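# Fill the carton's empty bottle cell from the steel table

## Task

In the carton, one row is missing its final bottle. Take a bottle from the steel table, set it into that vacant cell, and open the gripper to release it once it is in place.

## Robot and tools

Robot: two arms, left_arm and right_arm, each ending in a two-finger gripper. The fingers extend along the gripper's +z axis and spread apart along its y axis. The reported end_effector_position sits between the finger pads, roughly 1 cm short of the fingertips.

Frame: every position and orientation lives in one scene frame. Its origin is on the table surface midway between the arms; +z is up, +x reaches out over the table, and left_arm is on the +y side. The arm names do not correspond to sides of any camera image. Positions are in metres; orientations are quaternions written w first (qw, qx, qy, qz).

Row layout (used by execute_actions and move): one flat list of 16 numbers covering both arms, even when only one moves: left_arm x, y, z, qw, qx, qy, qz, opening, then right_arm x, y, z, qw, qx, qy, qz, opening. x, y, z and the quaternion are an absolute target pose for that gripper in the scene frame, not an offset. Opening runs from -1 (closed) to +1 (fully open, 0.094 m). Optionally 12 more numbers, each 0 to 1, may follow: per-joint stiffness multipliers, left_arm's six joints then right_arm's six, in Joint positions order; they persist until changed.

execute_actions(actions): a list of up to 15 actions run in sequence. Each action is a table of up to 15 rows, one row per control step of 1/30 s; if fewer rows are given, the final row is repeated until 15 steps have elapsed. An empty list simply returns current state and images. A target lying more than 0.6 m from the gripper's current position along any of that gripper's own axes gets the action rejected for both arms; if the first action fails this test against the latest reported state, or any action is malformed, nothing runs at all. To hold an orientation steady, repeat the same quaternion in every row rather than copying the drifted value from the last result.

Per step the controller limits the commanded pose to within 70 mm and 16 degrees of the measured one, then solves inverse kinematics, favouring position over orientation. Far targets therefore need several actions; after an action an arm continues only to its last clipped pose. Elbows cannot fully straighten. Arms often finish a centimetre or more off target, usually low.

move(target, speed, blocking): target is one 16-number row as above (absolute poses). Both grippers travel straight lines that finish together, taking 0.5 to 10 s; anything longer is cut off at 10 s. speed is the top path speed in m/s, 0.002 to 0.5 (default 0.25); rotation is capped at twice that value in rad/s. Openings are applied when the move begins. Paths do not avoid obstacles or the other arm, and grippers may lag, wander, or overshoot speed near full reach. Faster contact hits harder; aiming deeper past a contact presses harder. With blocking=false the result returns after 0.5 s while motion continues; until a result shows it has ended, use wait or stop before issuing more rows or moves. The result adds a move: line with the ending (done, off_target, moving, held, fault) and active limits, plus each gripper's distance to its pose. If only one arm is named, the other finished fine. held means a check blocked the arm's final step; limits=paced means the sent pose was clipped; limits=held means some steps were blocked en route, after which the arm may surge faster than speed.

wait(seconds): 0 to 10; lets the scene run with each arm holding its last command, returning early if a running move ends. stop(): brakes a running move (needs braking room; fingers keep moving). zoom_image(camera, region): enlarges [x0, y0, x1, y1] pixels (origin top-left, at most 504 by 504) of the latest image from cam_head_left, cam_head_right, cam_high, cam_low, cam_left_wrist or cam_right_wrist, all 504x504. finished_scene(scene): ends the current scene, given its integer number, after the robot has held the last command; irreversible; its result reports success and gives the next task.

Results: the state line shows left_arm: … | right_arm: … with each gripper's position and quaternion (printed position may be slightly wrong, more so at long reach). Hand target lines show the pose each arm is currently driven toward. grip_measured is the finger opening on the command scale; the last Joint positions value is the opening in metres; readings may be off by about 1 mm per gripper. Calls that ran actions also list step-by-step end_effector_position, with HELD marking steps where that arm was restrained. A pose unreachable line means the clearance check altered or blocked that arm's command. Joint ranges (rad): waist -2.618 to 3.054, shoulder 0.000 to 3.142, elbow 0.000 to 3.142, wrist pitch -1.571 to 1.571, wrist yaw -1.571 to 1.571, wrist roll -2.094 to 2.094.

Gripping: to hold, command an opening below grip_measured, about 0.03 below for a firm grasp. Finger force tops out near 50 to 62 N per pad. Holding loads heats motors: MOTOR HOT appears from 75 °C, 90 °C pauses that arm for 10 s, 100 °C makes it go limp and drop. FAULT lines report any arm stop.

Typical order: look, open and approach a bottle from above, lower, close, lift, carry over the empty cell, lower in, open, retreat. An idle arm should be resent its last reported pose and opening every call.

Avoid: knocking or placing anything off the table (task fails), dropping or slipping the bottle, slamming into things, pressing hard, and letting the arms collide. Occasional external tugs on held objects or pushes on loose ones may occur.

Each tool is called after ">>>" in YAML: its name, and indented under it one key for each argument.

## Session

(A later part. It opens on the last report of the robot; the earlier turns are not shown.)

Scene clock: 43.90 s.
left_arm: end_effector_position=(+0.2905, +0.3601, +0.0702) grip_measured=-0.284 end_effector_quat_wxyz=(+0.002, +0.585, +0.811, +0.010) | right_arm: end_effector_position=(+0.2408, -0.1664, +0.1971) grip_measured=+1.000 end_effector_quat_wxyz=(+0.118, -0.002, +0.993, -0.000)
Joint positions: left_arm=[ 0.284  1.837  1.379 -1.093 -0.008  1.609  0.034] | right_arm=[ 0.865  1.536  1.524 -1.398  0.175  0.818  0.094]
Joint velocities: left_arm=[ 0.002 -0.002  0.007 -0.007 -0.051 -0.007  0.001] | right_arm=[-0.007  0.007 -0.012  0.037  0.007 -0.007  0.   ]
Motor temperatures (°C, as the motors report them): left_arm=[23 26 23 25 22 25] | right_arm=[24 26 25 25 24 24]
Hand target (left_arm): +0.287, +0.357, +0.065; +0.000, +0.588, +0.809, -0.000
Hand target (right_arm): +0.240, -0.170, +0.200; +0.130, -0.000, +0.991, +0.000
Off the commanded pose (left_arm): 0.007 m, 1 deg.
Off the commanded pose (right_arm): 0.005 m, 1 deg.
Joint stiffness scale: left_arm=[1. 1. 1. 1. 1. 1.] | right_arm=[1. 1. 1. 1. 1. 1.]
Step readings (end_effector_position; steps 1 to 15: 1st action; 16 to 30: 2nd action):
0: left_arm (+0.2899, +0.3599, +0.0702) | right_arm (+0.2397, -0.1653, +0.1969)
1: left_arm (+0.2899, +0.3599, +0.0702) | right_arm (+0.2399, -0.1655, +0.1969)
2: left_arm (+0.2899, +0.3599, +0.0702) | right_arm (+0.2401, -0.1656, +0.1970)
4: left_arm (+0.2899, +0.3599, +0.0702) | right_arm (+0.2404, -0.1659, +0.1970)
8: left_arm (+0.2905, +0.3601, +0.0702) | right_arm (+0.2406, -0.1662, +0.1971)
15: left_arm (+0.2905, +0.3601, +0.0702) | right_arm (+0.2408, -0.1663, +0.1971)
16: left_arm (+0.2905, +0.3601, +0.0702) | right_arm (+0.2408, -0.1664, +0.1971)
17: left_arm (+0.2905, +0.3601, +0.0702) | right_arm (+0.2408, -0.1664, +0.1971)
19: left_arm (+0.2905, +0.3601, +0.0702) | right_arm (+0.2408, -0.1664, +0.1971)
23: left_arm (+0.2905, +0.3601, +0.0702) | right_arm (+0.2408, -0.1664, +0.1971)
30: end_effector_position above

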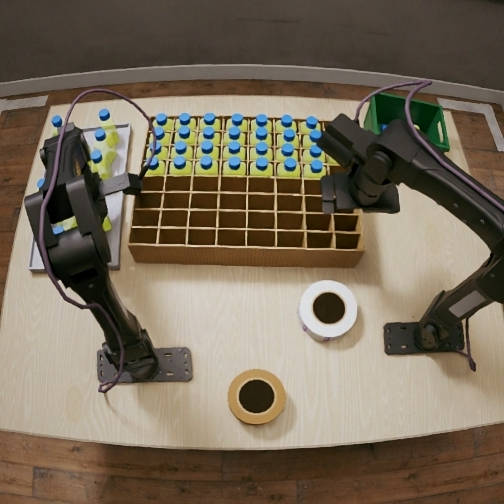

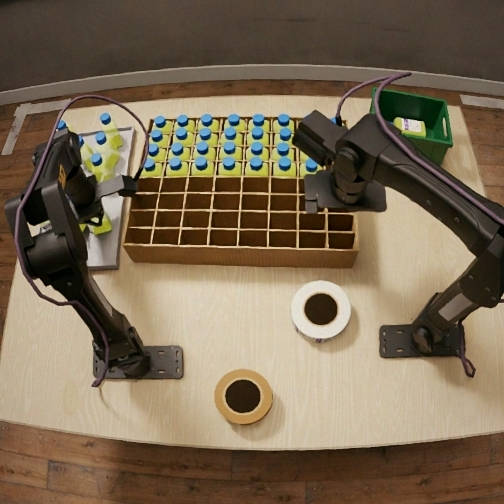

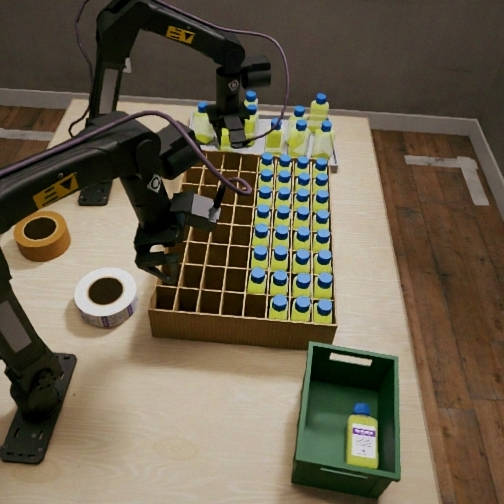

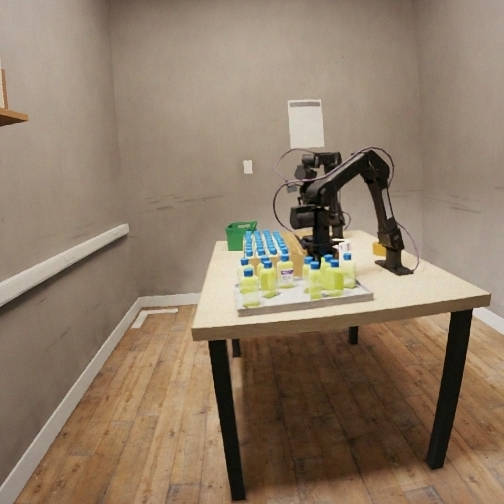

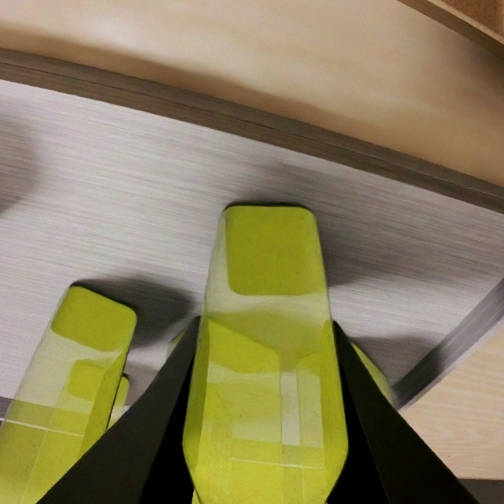

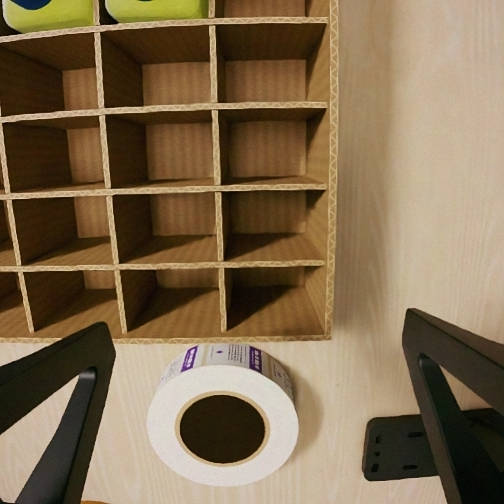

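>>> execute_actions:
  actions:
    - [ [0.287,0.357,0.0654,0,0.5878,0.8090,0,-0.32,0.24,-0.17,0.20,0.1305,0,0.9914,0,1], [0.287,0.357,0.0666,0,0.5878,0.8090,0,-0.32,0.24,-0.17,0.20,0.1305,0,0.9914,0,1], [0.287,0.357,0.0686,0,0.5878,0.8090,0,-0.32,0.24,-0.17,0.20,0.1305,0,0.9914,0,1], [0.287,0.357,0.0714,0,0.5878,0.8090,0,-0.32,0.24,-0.17,0.20,0.1305,0,0.9914,0,1], [0.287,0.357,0.0749,0,0.5878,0.8090,0,-0.32,0.24,-0.17,0.20,0.1305,0,0.9914,0,1], [0.287,0.357,0.0790,0,0.5878,0.8090,0,-0.32,0.24,-0.17,0.20,0.1305,0,0.9914,0,1], [0.287,0.357,0.0838,0,0.5878,0.8090,0,-0.32,0.24,-0.17,0.20,0.1305,0,0.9914,0,1], [0.287,0.357,0.0892,0,0.5878,0.8090,0,-0.32,0.24,-0.17,0.20,0.1305,0,0.9914,0,1], [0.287,0.357,0.0950,0,0.5878,0.8090,0,-0.32,0.24,-0.17,0.20,0.1305,0,0.9914,0,1], [0.287,0.357,0.1012,0,0.5878,0.8090,0,-0.32,0.24,-0.17,0.20,0.1305,0,0.9914,0,1], [0.287,0.357,0.1078,0,0.5878,0.8090,0,-0.32,0.24,-0.17,0.20,0.1305,0,0.9914,0,1], [0.287,0.357,0.1146,0,0.5878,0.8090,0,-0.32,0.24,-0.17,0.20,0.1305,0,0.9914,0,1], [0.287,0.357,0.1215,0,0.5878,0.8090,0,-0.32,0.24,-0.17,0.20,0.1305,0,0.9914,0,1], [0.287,0.357,0.1285,0,0.5878,0.8090,0,-0.32,0.24,-0.17,0.20,0.1305,0,0.9914,0,1], [0.287,0.357,0.1354,0,0.5878,0.8090,0,-0.32,0.24,-0.17,0.20,0.1305,0,0.9914,0,1] ]
    - [ [0.287,0.357,0.1422,0,0.5878,0.8090,0,-0.32,0.24,-0.17,0.20,0.1305,0,0.9914,0,1], [0.287,0.357,0.1488,0,0.5878,0.8090,0,-0.32,0.24,-0.17,0.20,0.1305,0,0.9914,0,1], [0.2869,0.3567,0.1550,0,0.5879,0.8089,0,-0.32,0.24,-0.17,0.20,0.1305,0,0.9914,0,1], [0.2864,0.3559,0.1608,0,0.5882,0.8087,0,-0.32,0.24,-0.17,0.20,0.1305,0,0.9914,0,1], [0.2857,0.3545,0.1662,0,0.5887,0.8083,0,-0.32,0.24,-0.17,0.20,0.1305,0,0.9914,0,1], [0.2847,0.3525,0.1710,0,0.5894,0.8078,0,-0.32,0.24,-0.17,0.20,0.1305,0,0.9914,0,1], [0.2834,0.3500,0.1751,0,0.5904,0.8071,0,-0.32,0.24,-0.17,0.20,0.1305,0,0.9914,0,1], [0.2819,0.3469,0.1786,0,0.5915,0.8063,0,-0.32,0.24,-0.17,0.20,0.1305,0,0.9914,0,1], [0.2800,0.3433,0.1814,0,0.5928,0.8054,0,-0.32,0.24,-0.17,0.20,0.1305,0,0.9914,0,1], [0.2779,0.3392,0.1834,0,0.5943,0.8043,0,-0.32,0.24,-0.17,0.20,0.1305,0,0.9914,0,1], [0.2756,0.3346,0.1846,0,0.5960,0.8030,0,-0.32,0.24,-0.17,0.20,0.1305,0,0.9914,0,1], [0.2730,0.3295,0.1850,0,0.5978,0.8016,0,-0.32,0.24,-0.17,0.20,0.1305,0,0.9914,0,1], [0.2701,0.3239,0.1850,0,0.5999,0.8001,0,-0.32,0.24,-0.17,0.20,0.1305,0,0.9914,0,1], [0.2670,0.3178,0.1850,0,0.6020,0.7985,0,-0.32,0.24,-0.17,0.20,0.1305,0,0.9914,0,1], [0.2637,0.3113,0.1850,0,0.6044,0.7967,0,-0.32,0.24,-0.17,0.20,0.1305,0,0.9914,0,1] ]
    - [ [0.2602,0.3044,0.1850,0,0.6069,0.7948,0,-0.32,0.24,-0.17,0.20,0.1305,0,0.9914,0,1], [0.2565,0.2971,0.1850,0,0.6095,0.7928,0,-0.32,0.24,-0.17,0.20,0.1305,0,0.9914,0,1], [0.2525,0.2894,0.1850,0,0.6122,0.7907,0,-0.32,0.24,-0.17,0.20,0.1305,0,0.9914,0,1], [0.2485,0.2814,0.1850,0,0.6151,0.7884,0,-0.32,0.24,-0.17,0.20,0.1305,0,0.9914,0,1], [0.2442,0.2731,0.1850,0,0.6181,0.7861,0,-0.32,0.24,-0.17,0.20,0.1305,0,0.9914,0,1], [0.2398,0.2645,0.1850,0,0.6211,0.7837,0,-0.32,0.24,-0.17,0.20,0.1305,0,0.9914,0,1], [0.2353,0.2556,0.1850,0,0.6243,0.7812,0,-0.32,0.24,-0.17,0.20,0.1305,0,0.9914,0,1], [0.2306,0.2464,0.1850,0,0.6275,0.7786,0,-0.32,0.24,-0.17,0.20,0.1305,0,0.9914,0,1], [0.2258,0.2371,0.1850,0,0.6308,0.7759,0,-0.32,0.24,-0.17,0.20,0.1305,0,0.9914,0,1], [0.2210,0.2276,0.1850,0,0.6341,0.7732,0,-0.32,0.24,-0.17,0.20,0.1305,0,0.9914,0,1], [0.2161,0.2180,0.1850,0,0.6375,0.7704,0,-0.32,0.24,-0.17,0.20,0.1305,0,0.9914,0,1], [0.2111,0.2082,0.1850,0,0.6409,0.7676,0,-0.32,0.24,-0.17,0.20,0.1305,0,0.9914,0,1], [0.2061,0.1983,0.1850,0,0.6443,0.7648,0,-0.32,0.24,-0.17,0.20,0.1305,0,0.9914,0,1], [0.2010,0.1885,0.1850,0,0.6477,0.7619,0,-0.32,0.24,-0.17,0.20,0.1305,0,0.9914,0,1], [0.1960,0.1785,0.1850,0,0.6512,0.7589,0,-0.32,0.24,-0.17,0.20,0.1305,0,0.9914,0,1] ]
    - [ [0.1909,0.1687,0.1850,0,0.6545,0.7560,0,-0.32,0.24,-0.17,0.20,0.1305,0,0.9914,0,1], [0.1859,0.1588,0.1850,0,0.6579,0.7531,0,-0.32,0.24,-0.17,0.20,0.1305,0,0.9914,0,1], [0.1809,0.1490,0.1850,0,0.6612,0.7502,0,-0.32,0.24,-0.17,0.20,0.1305,0,0.9914,0,1], [0.1760,0.1394,0.1850,0,0.6645,0.7473,0,-0.32,0.24,-0.17,0.20,0.1305,0,0.9914,0,1], [0.1712,0.1299,0.1850,0,0.6677,0.7444,0,-0.32,0.24,-0.17,0.20,0.1305,0,0.9914,0,1], [0.1664,0.1206,0.1850,0,0.6708,0.7416,0,-0.32,0.24,-0.17,0.20,0.1305,0,0.9914,0,1], [0.1617,0.1114,0.1850,0,0.6739,0.7388,0,-0.32,0.24,-0.17,0.20,0.1305,0,0.9914,0,1], [0.1572,0.1025,0.1850,0,0.6769,0.7361,0,-0.32,0.24,-0.17,0.20,0.1305,0,0.9914,0,1], [0.1528,0.0939,0.1850,0,0.6797,0.7335,0,-0.32,0.24,-0.17,0.20,0.1305,0,0.9914,0,1], [0.1485,0.0856,0.1850,0,0.6825,0.7309,0,-0.32,0.24,-0.17,0.20,0.1305,0,0.9914,0,1], [0.1445,0.0776,0.1850,0,0.6852,0.7284,0,-0.32,0.24,-0.17,0.20,0.1305,0,0.9914,0,1], [0.1405,0.0699,0.1850,0,0.6877,0.7260,0,-0.32,0.24,-0.17,0.20,0.1305,0,0.9914,0,1], [0.1368,0.0626,0.1850,0,0.6901,0.7237,0,-0.32,0.24,-0.17,0.20,0.1305,0,0.9914,0,1], [0.1333,0.0557,0.1847,0,0.6923,0.7216,0,-0.32,0.24,-0.17,0.20,0.1305,0,0.9914,0,1], [0.1300,0.0492,0.1838,0,0.6944,0.7195,0,-0.32,0.24,-0.17,0.20,0.1305,0,0.9914,0,1] ]
    - [ [0.1269,0.0431,0.1824,0,0.6964,0.7176,0,-0.32,0.24,-0.17,0.20,0.1305,0,0.9914,0,1], [0.1240,0.0375,0.1803,0,0.6982,0.7159,0,-0.32,0.24,-0.17,0.20,0.1305,0,0.9914,0,1], [0.1214,0.0324,0.1777,0,0.6999,0.7142,0,-0.32,0.24,-0.17,0.20,0.1305,0,0.9914,0,1], [0.1191,0.0278,0.1746,0,0.7014,0.7128,0,-0.32,0.24,-0.17,0.20,0.1305,0,0.9914,0,1], [0.1170,0.0237,0.1710,0,0.7027,0.7115,0,-0.32,0.24,-0.17,0.20,0.1305,0,0.9914,0,1], [0.1151,0.0201,0.1670,0,0.7039,0.7103,0,-0.32,0.24,-0.17,0.20,0.1305,0,0.9914,0,1], [0.1136,0.0170,0.1625,0,0.7049,0.7094,0,-0.32,0.24,-0.17,0.20,0.1305,0,0.9914,0,1], [0.1123,0.0145,0.1577,0,0.7057,0.7086,0,-0.32,0.24,-0.17,0.20,0.1305,0,0.9914,0,1], [0.1113,0.0125,0.1525,0,0.7063,0.7079,0,-0.32,0.24,-0.17,0.20,0.1305,0,0.9914,0,1], [0.1106,0.0111,0.1470,0,0.7067,0.7075,0,-0.32,0.24,-0.17,0.20,0.1305,0,0.9914,0,1], [0.1101,0.0103,0.1414,0,0.7070,0.7072,0,-0.32,0.24,-0.17,0.20,0.1305,0,0.9914,0,1], [0.1100,0.0100,0.1355,0,0.7071,0.7071,0,-0.32,0.24,-0.17,0.20,0.1305,0,0.9914,0,1], [0.1100,0.0100,0.1295,0,0.7071,0.7071,0,-0.32,0.24,-0.17,0.20,0.1305,0,0.9914,0,1], [0.1100,0.0100,0.1235,0,0.7071,0.7071,0,-0.32,0.24,-0.17,0.20,0.1305,0,0.9914,0,1], [0.1100,0.0100,0.1175,0,0.7071,0.7071,0,-0.32,0.24,-0.17,0.20,0.1305,0,0.9914,0,1] ]
    - [ [0.1100,0.0100,0.1115,0,0.7071,0.7071,0,-0.32,0.24,-0.17,0.20,0.1305,0,0.9914,0,1], [0.1100,0.0100,0.1056,0,0.7071,0.7071,0,-0.32,0.24,-0.17,0.20,0.1305,0,0.9914,0,1], [0.1100,0.0100,0.1000,0,0.7071,0.7071,0,-0.32,0.24,-0.17,0.20,0.1305,0,0.9914,0,1], [0.1100,0.0100,0.0945,0,0.7071,0.7071,0,-0.32,0.24,-0.17,0.20,0.1305,0,0.9914,0,1], [0.1100,0.0100,0.0893,0,0.7071,0.7071,0,-0.32,0.24,-0.17,0.20,0.1305,0,0.9914,0,1], [0.1100,0.0100,0.0845,0,0.7071,0.7071,0,-0.32,0.24,-0.17,0.20,0.1305,0,0.9914,0,1], [0.1100,0.0100,0.0800,0,0.7071,0.7071,0,-0.32,0.24,-0.17,0.20,0.1305,0,0.9914,0,1], [0.1100,0.0100,0.0760,0,0.7071,0.7071,0,-0.32,0.24,-0.17,0.20,0.1305,0,0.9914,0,1], [0.1100,0.0100,0.0724,0,0.7071,0.7071,0,-0.32,0.24,-0.17,0.20,0.1305,0,0.9914,0,1], [0.1100,0.0100,0.0693,0,0.7071,0.7071,0,-0.32,0.24,-0.17,0.20,0.1305,0,0.9914,0,1], [0.1100,0.0100,0.0667,0,0.7071,0.7071,0,-0.32,0.24,-0.17,0.20,0.1305,0,0.9914,0,1], [0.1100,0.0100,0.0646,0,0.7071,0.7071,0,-0.32,0.24,-0.17,0.20,0.1305,0,0.9914,0,1], [0.1100,0.0100,0.0632,0,0.7071,0.7071,0,-0.32,0.24,-0.17,0.20,0.1305,0,0.9914,0,1], [0.1100,0.0100,0.0623,0,0.7071,0.7071,0,-0.32,0.24,-0.17,0.20,0.1305,0,0.9914,0,1], [0.1100,0.0100,0.0620,0,0.7071,0.7071,0,-0.32,0.24,-0.17,0.20,0.1305,0,0.9914,0,1] ]

Scene clock: 61.70 s.
left_arm: end_effector_position=(+0.1094, +0.0164, +0.0683) grip_measured=-0.290 end_effector_quat_wxyz=(-0.014, +0.704, +0.710, -0.001) | right_arm: end_effector_position=(+0.2408, -0.1664, +0.1971) grip_measured=+1.000 end_effector_quat_wxyz=(+0.118, -0.002, +0.993, -0.000)
Joint positions: left_arm=[-1.091  1.587  1.082 -1.093  0.008  0.545  0.033] | right_arm=[ 0.865  1.536  1.524 -1.398  0.175  0.818  0.094]
Joint velocities: left_arm=[-0.002  0.032 -0.076  0.315 -0.051 -0.037  0.   ] | right_arm=[-0.002 -0.022 -0.022 -0.007  0.037 -0.066  0.   ]
Motor temperatures (°C, as the motors report them): left_arm=[23 26 23 24 22 25] | right_arm=[24 26 25 25 24 24]
Hand target (left_arm): +0.111, +0.009, +0.063; -0.000, +0.707, +0.707, -0.000
Hand target (right_arm): +0.240, -0.170, +0.200; +0.130, -0.000, +0.991, +0.000
Off the commanded pose (left_arm): 0.009 m, 2 deg.
Off the commanded pose (right_arm): 0.005 m, 1 deg.
Joint stiffness scale: left_arm=[1. 1. 1. 1. 1. 1.] | right_arm=[1. 1. 1. 1. 1. 1.]
Step readings (end_effector_position; steps 1 to 15: 1st action; 16 to 30: 2nd action; 31 to 45: 3rd action; 46 to 60: 4th action; 61 to 75: 5th action; 76 to 90: 6th action):
0: left_arm (+0.2905, +0.3601, +0.0702) | right_arm (+0.2408, -0.1664, +0.1971)
1: left_arm (+0.2905, +0.3601, +0.0702) | right_arm (+0.2408, -0.1664, +0.1971)
2: left_arm (+0.2905, +0.3601, +0.0702) | right_arm (+0.2408, -0.1664, +0.1971)
4: left_arm (+0.2904, +0.3601, +0.0702) | right_arm (+0.2408, -0.1664, +0.1971)
8: left_arm (+0.2876, +0.3590, +0.0727) | right_arm (+0.2408, -0.1664, +0.1971)
15: left_arm (+0.2927, +0.3609, +0.1071) | right_arm (+0.2408, -0.1664, +0.1971)
16: left_arm (+0.2942, +0.3615, +0.1147) | right_arm (+0.2408, -0.1664, +0.1971)
17: left_arm (+0.2957, +0.3621, +0.1224) | right_arm (+0.2408, -0.1664, +0.1971)
19: left_arm (+0.2985, +0.3631, +0.1376) | right_arm (+0.2408, -0.1664, +0.1971)
23: left_arm (+0.2973, +0.3624, +0.1615) | right_arm (+0.2408, -0.1664, +0.1971)
30: left_arm (+0.2806, +0.3333, +0.1796) | right_arm (+0.2408, -0.1664, +0.1971)
31: left_arm (+0.2771, +0.3266, +0.1808) | right_arm (+0.2408, -0.1664, +0.1971)
32: left_arm (+0.2736, +0.3193, +0.1817) | right_arm (+0.2408, -0.1664, +0.1971)
34: left_arm (+0.2658, +0.3041, +0.1820) | right_arm (+0.2408, -0.1664, +0.1971)
38: left_arm (+0.2476, +0.2702, +0.1804) | right_arm (+0.2408, -0.1664, +0.1971)
45: left_arm (+0.2150, +0.2020, +0.1809) | right_arm (+0.2408, -0.1664, +0.1971)
46: left_arm (+0.2101, +0.1917, +0.1812) | right_arm (+0.2408, -0.1664, +0.1971)
47: left_arm (+0.2051, +0.1812, +0.1818) | right_arm (+0.2408, -0.1664, +0.1971)
49: left_arm (+0.1951, +0.1600, +0.1826) | right_arm (+0.2408, -0.1664, +0.1971)
53: left_arm (+0.1748, +0.1198, +0.1833) | right_arm (+0.2408, -0.1664, +0.1971)
60: left_arm (+0.1357, +0.0661, +0.1819) | right_arm (+0.2408, -0.1664, +0.1971)
61: left_arm (+0.1315, +0.0598, +0.1813) | right_arm (+0.2408, -0.1664, +0.1971)
62: left_arm (+0.1275, +0.0535, +0.1804) | right_arm (+0.2408, -0.1664, +0.1971)
64: left_arm (+0.1202, +0.0423, +0.1769) | right_arm (+0.2408, -0.1664, +0.1971)
68: left_arm (+0.1122, +0.0248, +0.1680) | right_arm (+0.2408, -0.1664, +0.1971)
75: left_arm (+0.1073, +0.0170, +0.1356) | right_arm (+0.2408, -0.1664, +0.1971)
76: left_arm (+0.1070, +0.0181, +0.1292) | right_arm (+0.2408, -0.1664, +0.1971)
77: left_arm (+0.1065, +0.0192, +0.1228) | right_arm (+0.2408, -0.1664, +0.1971)
79: left_arm (+0.1057, +0.0213, +0.1105) | right_arm (+0.2408, -0.1664, +0.1971)
83: left_arm (+0.1057, +0.0219, +0.0894) | right_arm (+0.2408, -0.1664, +0.1971)
90: end_effector_position above

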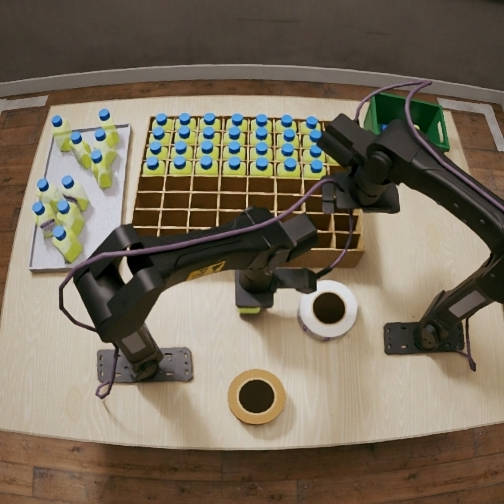

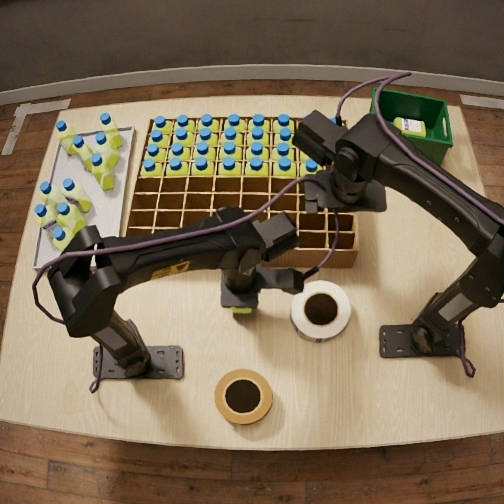

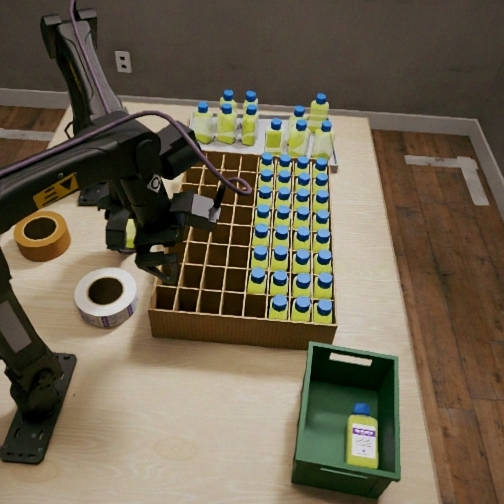

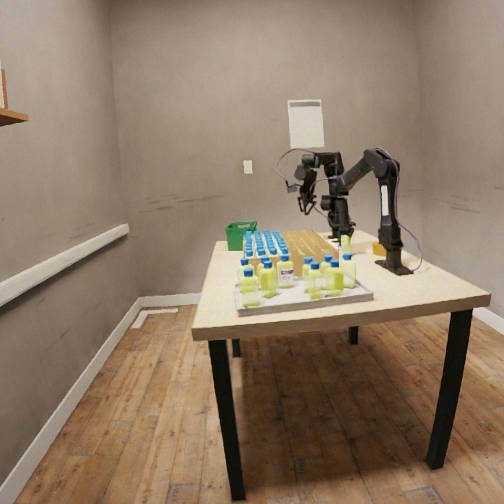

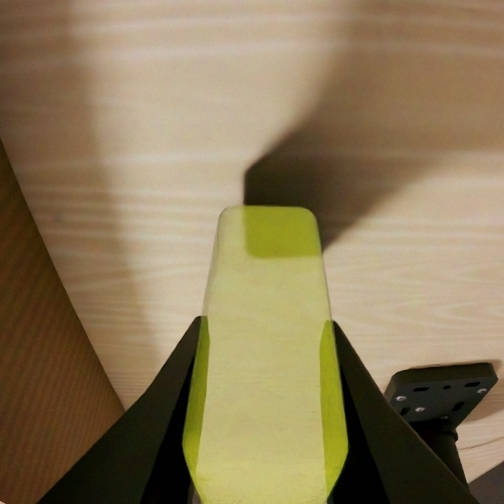

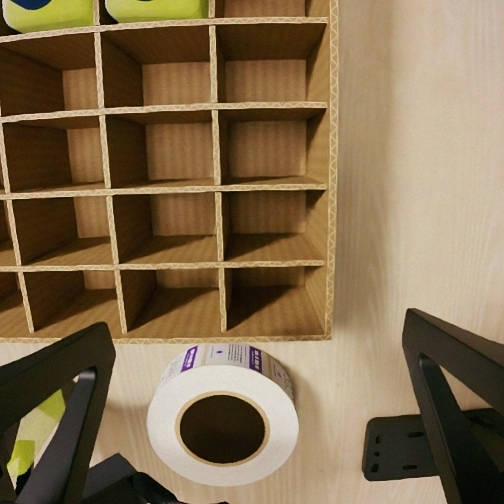

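>>> execute_actions:
  actions:
    - [[0.11,0.01,0.062,0,0.7071,0.7071,0,0.3,0.24,-0.17,0.20,0.1305,0,0.9914,0,1]]

>>> move:
  target: [0.13,0.27,0.17,0,0.7071,0.7071,0,0.3,0.112,0.014,0.155,0.1305,0,0.9914,0,1]
  speed: 0.3

Scene clock: 64.47 s.
left_arm: end_effector_position=(+0.1146, +0.0082, +0.0669) grip_measured=+0.298 end_effector_quat_wxyz=(+0.005, +0.704, +0.710, -0.005) | right_arm: end_effector_position=(+0.2408, -0.1664, +0.1971) grip_measured=+1.000 end_effector_quat_wxyz=(+0.118, -0.002, +0.993, -0.000)
Joint positions: left_arm=[-1.091  1.589  1.079 -1.049  0.007  0.544  0.061] | right_arm=[ 0.865  1.536  1.524 -1.398  0.175  0.818  0.094]
Joint velocities: left_arm=[ 0.012 -0.002 -0.002 -0.007 -0.007  0.095  0.001] | right_arm=[-0.002 -0.012  0.017 -0.007 -0.007 -0.022  0.   ]
Motor temperatures (°C, as the motors report them): left_arm=[23 26 23 24 22 25] | right_arm=[24 26 25 25 24 24]
Hand target (left_arm): +0.110, +0.010, +0.062; +0.000, +0.707, +0.707, -0.000
Hand target (right_arm): +0.240, -0.170, +0.200; +0.130, -0.000, +0.991, +0.000
Off the commanded pose (left_arm): 0.007 m, 1 deg.
Off the commanded pose (right_arm): 0.005 m, 1 deg.
Joint stiffness scale: left_arm=[1. 1. 1. 1. 1. 1.] | right_arm=[1. 1. 1. 1. 1. 1.]
Step readings (end_effector_position):
0: left_arm (+0.1144, +0.0084, +0.0669) | right_arm (+0.2408, -0.1664, +0.1971)
1: left_arm (+0.1144, +0.0084, +0.0669) | right_arm (+0.2408, -0.1664, +0.1971)
2: left_arm (+0.1145, +0.0083, +0.0669) | right_arm (+0.2408, -0.1664, +0.1971)
4: left_arm (+0.1146, +0.0083, +0.0669) | right_arm (+0.2408, -0.1664, +0.1971)
8: left_arm (+0.1146, +0.0082, +0.0669) | right_arm (+0.2408, -0.1664, +0.1971)
15: end_effector_position above

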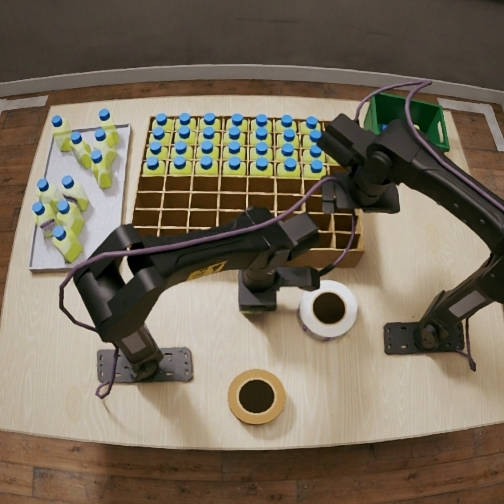

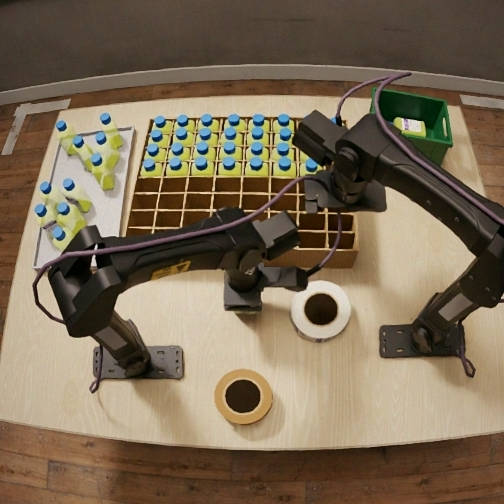

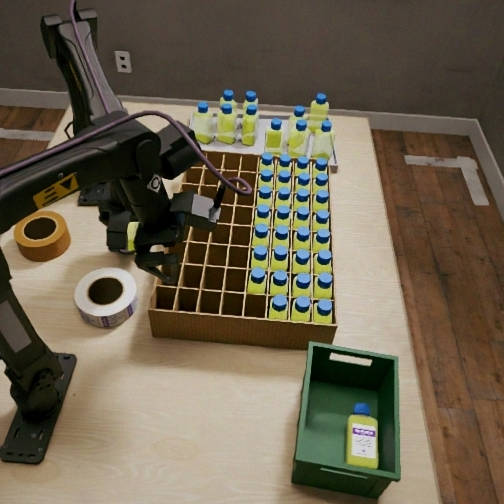

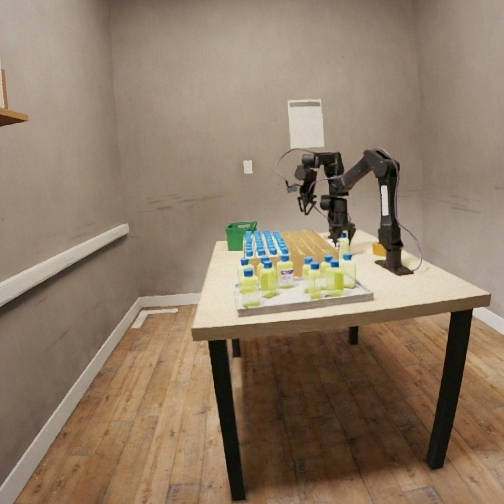

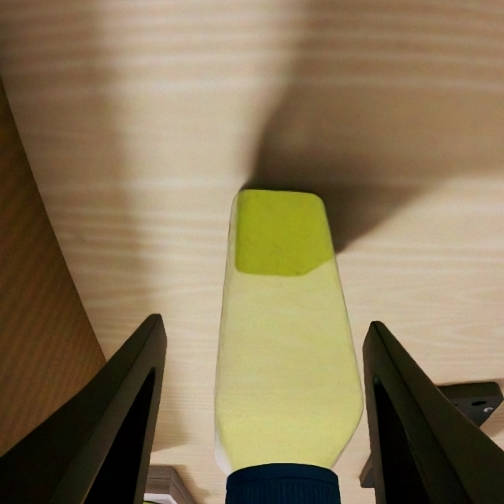

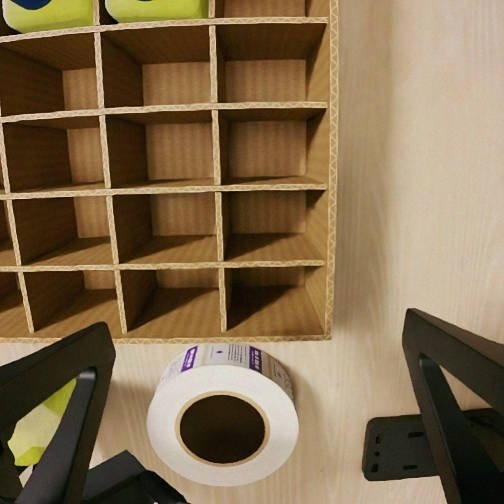

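Scene clock: 66.23 s.
left_arm: end_effector_position=(+0.1254, +0.2749, +0.1655) grip_measured=+0.298 end_effector_quat_wxyz=(-0.012, +0.708, +0.706, +0.021) | right_arm: end_effector_position=(+0.1058, +0.0156, +0.1499) grip_measured=+1.000 end_effector_quat_wxyz=(+0.112, -0.004, +0.994, +0.003)
Joint positions: left_arm=[ 0.103  1.125  1.113 -1.538 -0.044  1.752  0.061] | right_arm=[ 1.478  2.002  1.903 -1.436  0.221  1.434  0.094]
Joint velocities: left_arm=[-0.012 -0.007 -0.027  0.022  0.037  0.051 -0.001] | right_arm=[-0.002 -0.007  0.007  0.022 -0.037 -0.007  0.   ]
Motor temperatures (°C, as the motors report them): left_arm=[23 26 23 24 22 25] | right_arm=[24 26 25 25 24 24]
Hand target (left_arm): +0.125, +0.274, +0.168; -0.010, +0.707, +0.707, +0.012
Hand target (right_arm): +0.110, +0.015, +0.155; +0.121, +0.001, +0.993, +0.001
Off the commanded pose (left_arm): 0.008 m, 3 deg.
Off the commanded pose (right_arm): 0.008 m, 2 deg.
Joint stiffness scale: left_arm=[1. 1. 1. 1. 1. 1.] | right_arm=[1. 1. 1. 1. 1. 1.]
move: off_target (left_arm)

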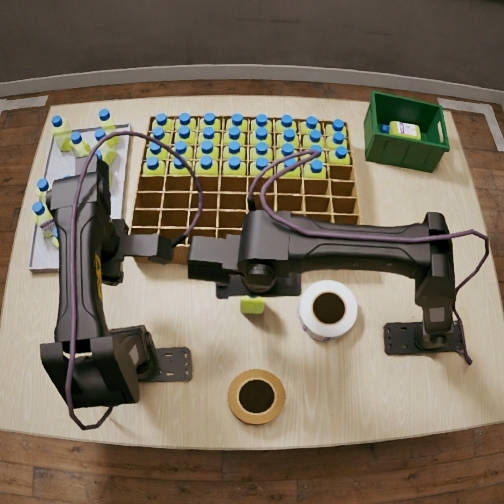

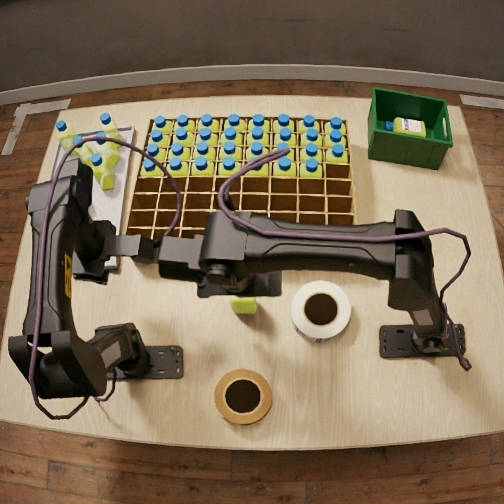

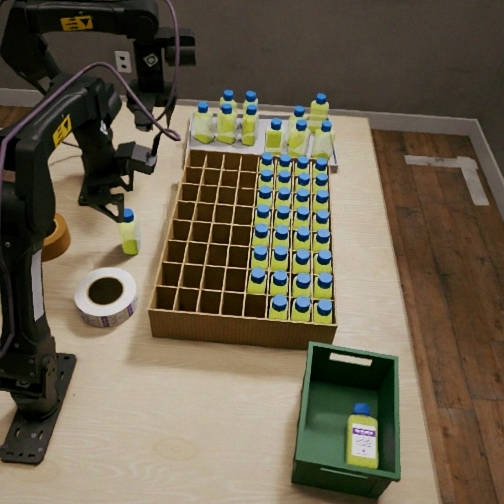

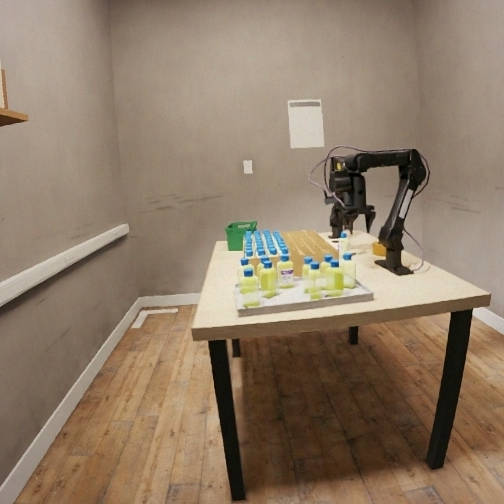

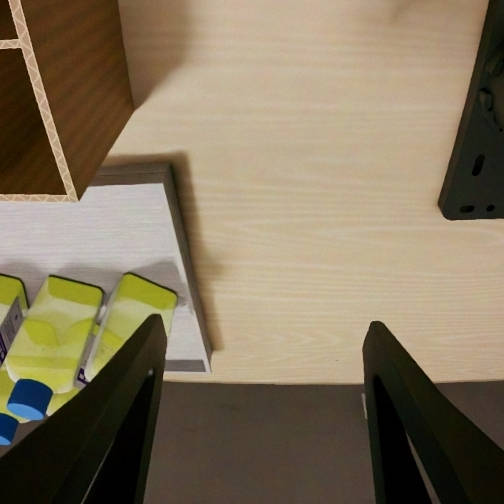

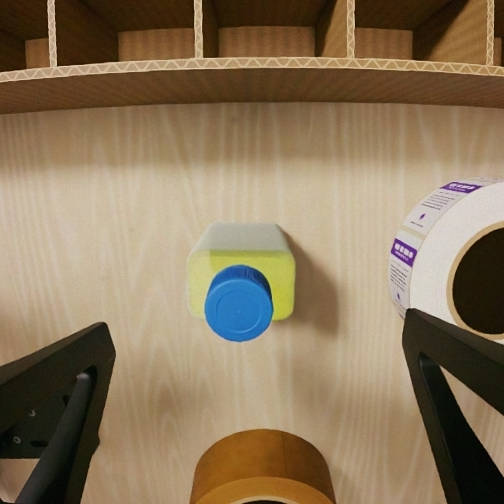

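>>> move:
  target: [0.126,0.32,0.17,0,0.7071,0.7071,0,0.3,0.119,0.022,0.110,0.1305,0,0.9914,0,1]
  speed: 0.12

Scene clock: 71.27 s.
left_arm: end_effector_position=(+0.1224, +0.3191, +0.1673) grip_measured=+0.298 end_effector_quat_wxyz=(-0.011, +0.708, +0.706, +0.003) | right_arm: end_effector_position=(+0.1129, +0.0238, +0.1158) grip_measured=+1.000 end_effector_quat_wxyz=(+0.121, +0.000, +0.993, +0.007)
Joint positions: left_arm=[ 0.39   1.198  1.162 -1.537 -0.023  2.038  0.061] | right_arm=[ 1.47   2.021  1.791 -1.295  0.238  1.434  0.094]
Joint velocities: left_arm=[ 0.022  0.012  0.002  0.022 -0.007  0.022  0.001] | right_arm=[ 0.002  0.002  0.002  0.095 -0.051  0.007  0.   ]
Motor temperatures (°C, as the motors report them): left_arm=[23 25 23 24 22 25] | right_arm=[24 26 26 25 24 24]
Hand target (left_arm): +0.125, +0.320, +0.170; -0.004, +0.707, +0.707, +0.001
Hand target (right_arm): +0.119, +0.023, +0.110; +0.131, -0.000, +0.991, -0.000
Off the commanded pose (left_arm): 0.005 m, 1 deg.
Off the commanded pose (right_arm): 0.009 m, 1 deg.
Joint stiffness scale: left_arm=[1. 1. 1. 1. 1. 1.] | right_arm=[1. 1. 1. 1. 1. 1.]
move: done

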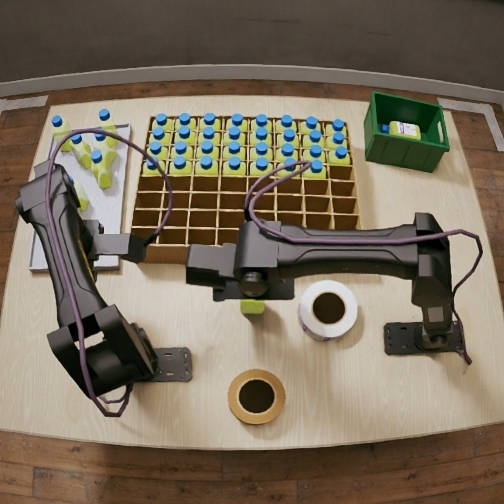

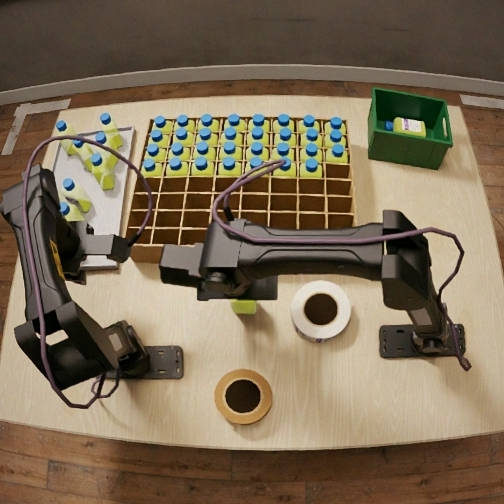

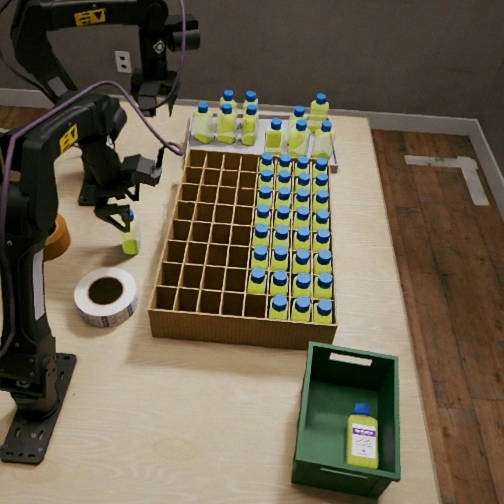

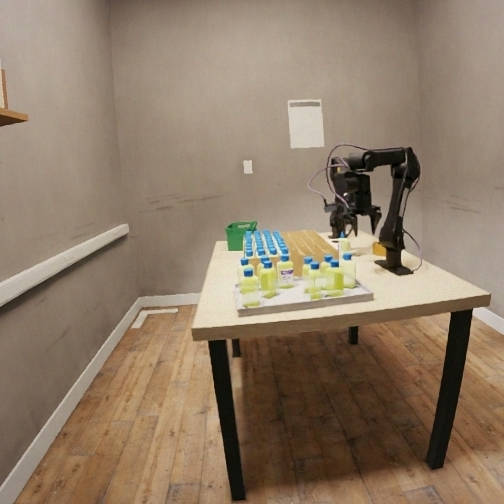

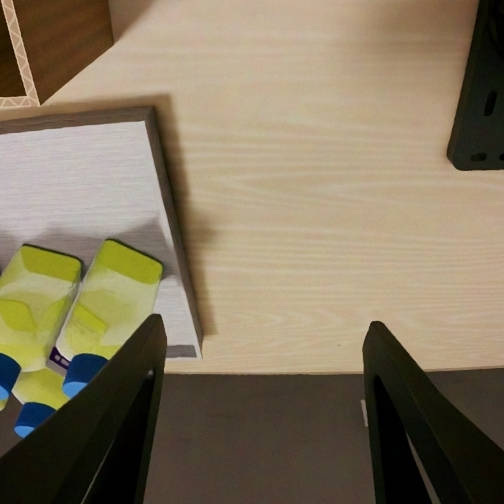

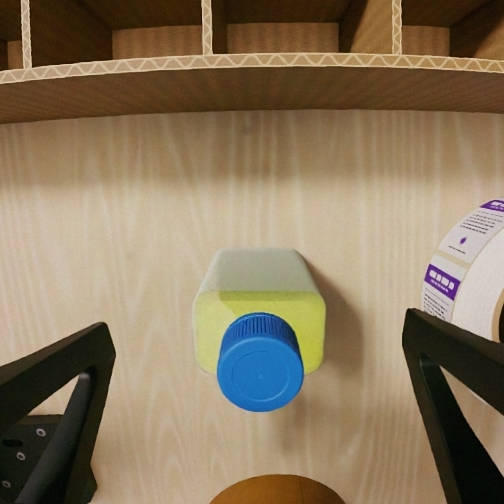

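>>> zoom_image:
  camera: "cam_high"
  region: [70, 150, 190, 270]

>>> zoom_image:
  camera: "cam_low"
  region: [300, 180, 400, 280]

Region (70, 150, 190, 270) of cam_high's 504x504 image, scaled by 4.200, with more detail than that image has.

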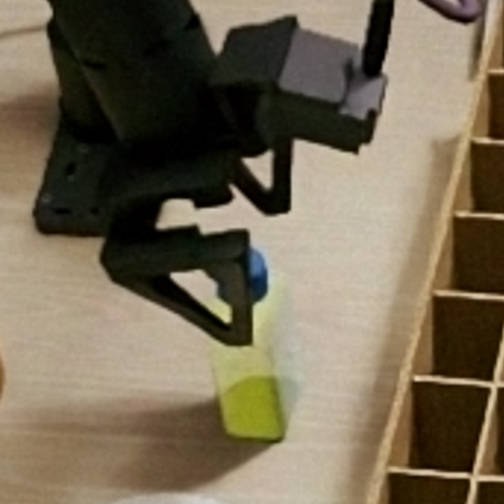

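Region (300, 180, 400, 280) of cam_low's 504x504 image, scaled by 5.040, with more detail than that image has.

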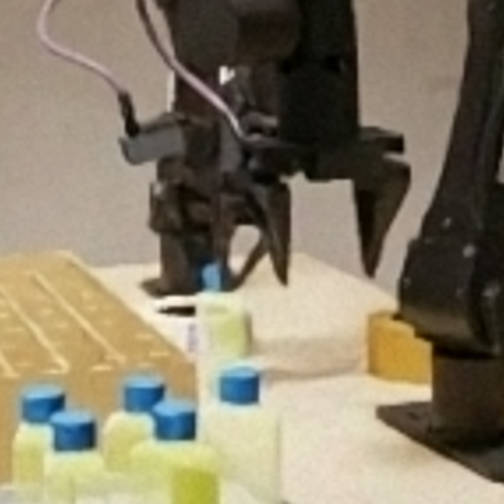

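>>> execute_actions:
  actions:
    - [ [0.126,0.32,0.17,0,0.7071,0.7071,0,0.3,0.119,0.022,0.109,0.1305,0,0.9914,0,0.0], [0.126,0.32,0.17,0,0.7071,0.7071,0,0.3,0.119,0.022,0.108,0.1305,0,0.9914,0,0.0], [0.126,0.32,0.17,0,0.7071,0.7071,0,0.3,0.119,0.022,0.107,0.1305,0,0.9914,0,0.0], [0.126,0.32,0.17,0,0.7071,0.7071,0,0.3,0.119,0.022,0.106,0.1305,0,0.9914,0,0.0], [0.126,0.32,0.17,0,0.7071,0.7071,0,0.3,0.119,0.022,0.105,0.1305,0,0.9914,0,0.0], [0.126,0.32,0.17,0,0.7071,0.7071,0,0.3,0.119,0.022,0.104,0.1305,0,0.9914,0,0.0], [0.126,0.32,0.17,0,0.7071,0.7071,0,0.3,0.119,0.022,0.103,0.1305,0,0.9914,0,0.0], [0.126,0.32,0.17,0,0.7071,0.7071,0,0.3,0.119,0.022,0.102,0.1305,0,0.9914,0,0.0], [0.126,0.32,0.17,0,0.7071,0.7071,0,0.3,0.119,0.022,0.101,0.1305,0,0.9914,0,0.0] ]

Scene clock: 74.00 s.
left_arm: end_effector_position=(+0.1226, +0.3187, +0.1673) grip_measured=+0.298 end_effector_quat_wxyz=(-0.007, +0.709, +0.705, +0.001) | right_arm: end_effector_position=(+0.1130, +0.0230, +0.1069) grip_measured=+0.002 end_effector_quat_wxyz=(+0.121, -0.000, +0.993, +0.005)
Joint positions: left_arm=[ 0.396  1.198  1.162 -1.537 -0.015  2.047  0.061] | right_arm=[ 1.47   2.021  1.755 -1.262  0.239  1.434  0.047]
Joint velocities: left_arm=[-0.002 -0.007 -0.002 -0.066  0.007 -0.051  0.   ] | right_arm=[ 0.002 -0.002 -0.007 -0.022 -0.007 -0.022  0.001]
Motor temperatures (°C, as the motors report them): left_arm=[23 25 23 24 22 25] | right_arm=[24 26 26 25 24 24]
Hand target (left_arm): +0.126, +0.320, +0.170; -0.000, +0.707, +0.707, +0.000
Hand target (right_arm): +0.119, +0.022, +0.101; +0.130, -0.000, +0.991, -0.000
Off the commanded pose (left_arm): 0.005 m, 1 deg.
Off the commanded pose (right_arm): 0.008 m, 1 deg.
Joint stiffness scale: left_arm=[1. 1. 1. 1. 1. 1.] | right_arm=[1. 1. 1. 1. 1. 1.]
Step readings (end_effector_position):
0: left_arm (+0.1225, +0.3190, +0.1673) | right_arm (+0.1130, +0.0241, +0.1158)
1: left_arm (+0.1225, +0.3189, +0.1673) | right_arm (+0.1130, +0.0242, +0.1158)
2: left_arm (+0.1225, +0.3190, +0.1673) | right_arm (+0.1131, +0.0245, +0.1159)
4: left_arm (+0.1224, +0.3191, +0.1673) | right_arm (+0.1132, +0.0247, +0.1146)
8: left_arm (+0.1225, +0.3189, +0.1673) | right_arm (+0.1129, +0.0227, +0.1096)
15: end_effector_position above

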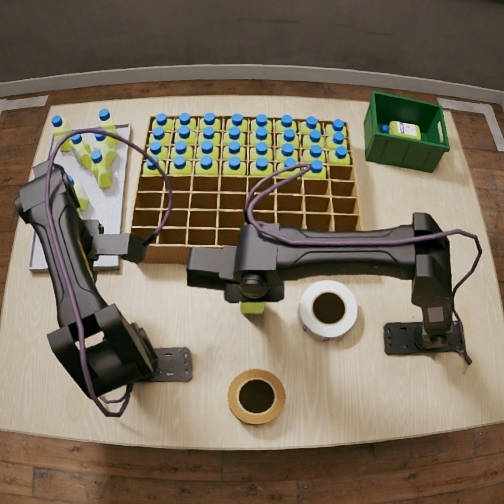

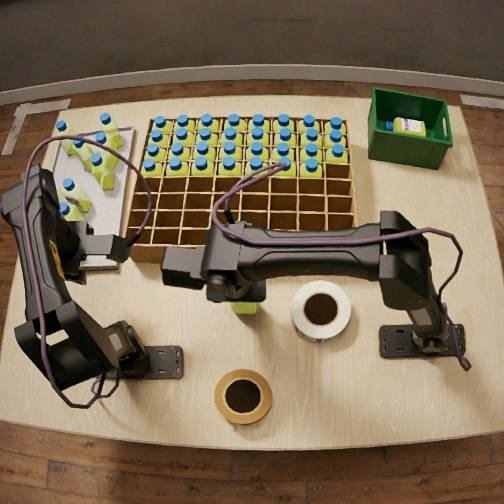

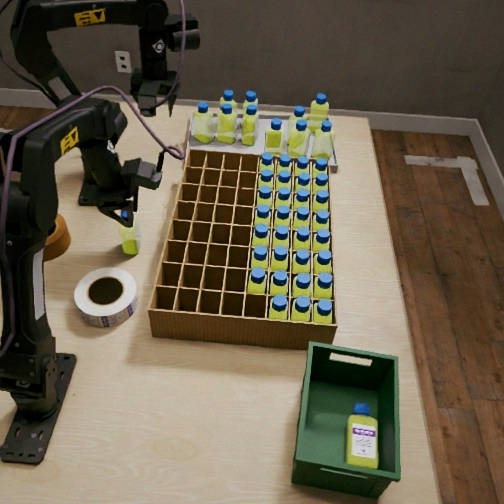

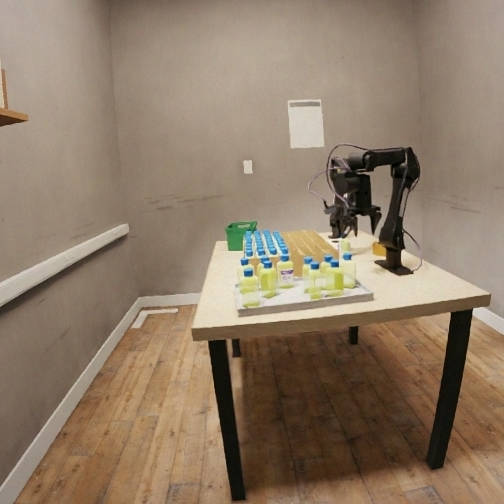

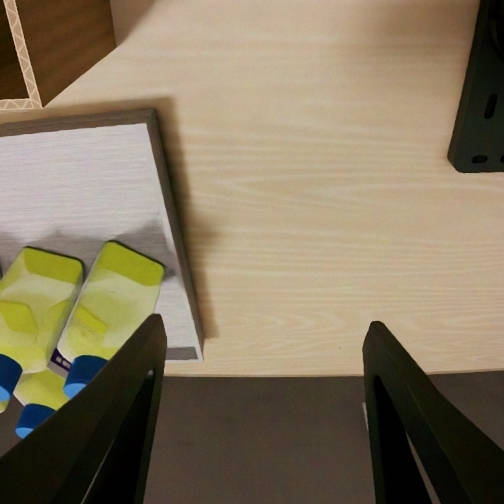

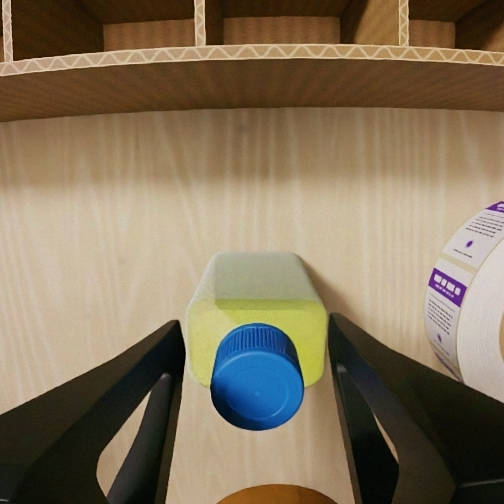

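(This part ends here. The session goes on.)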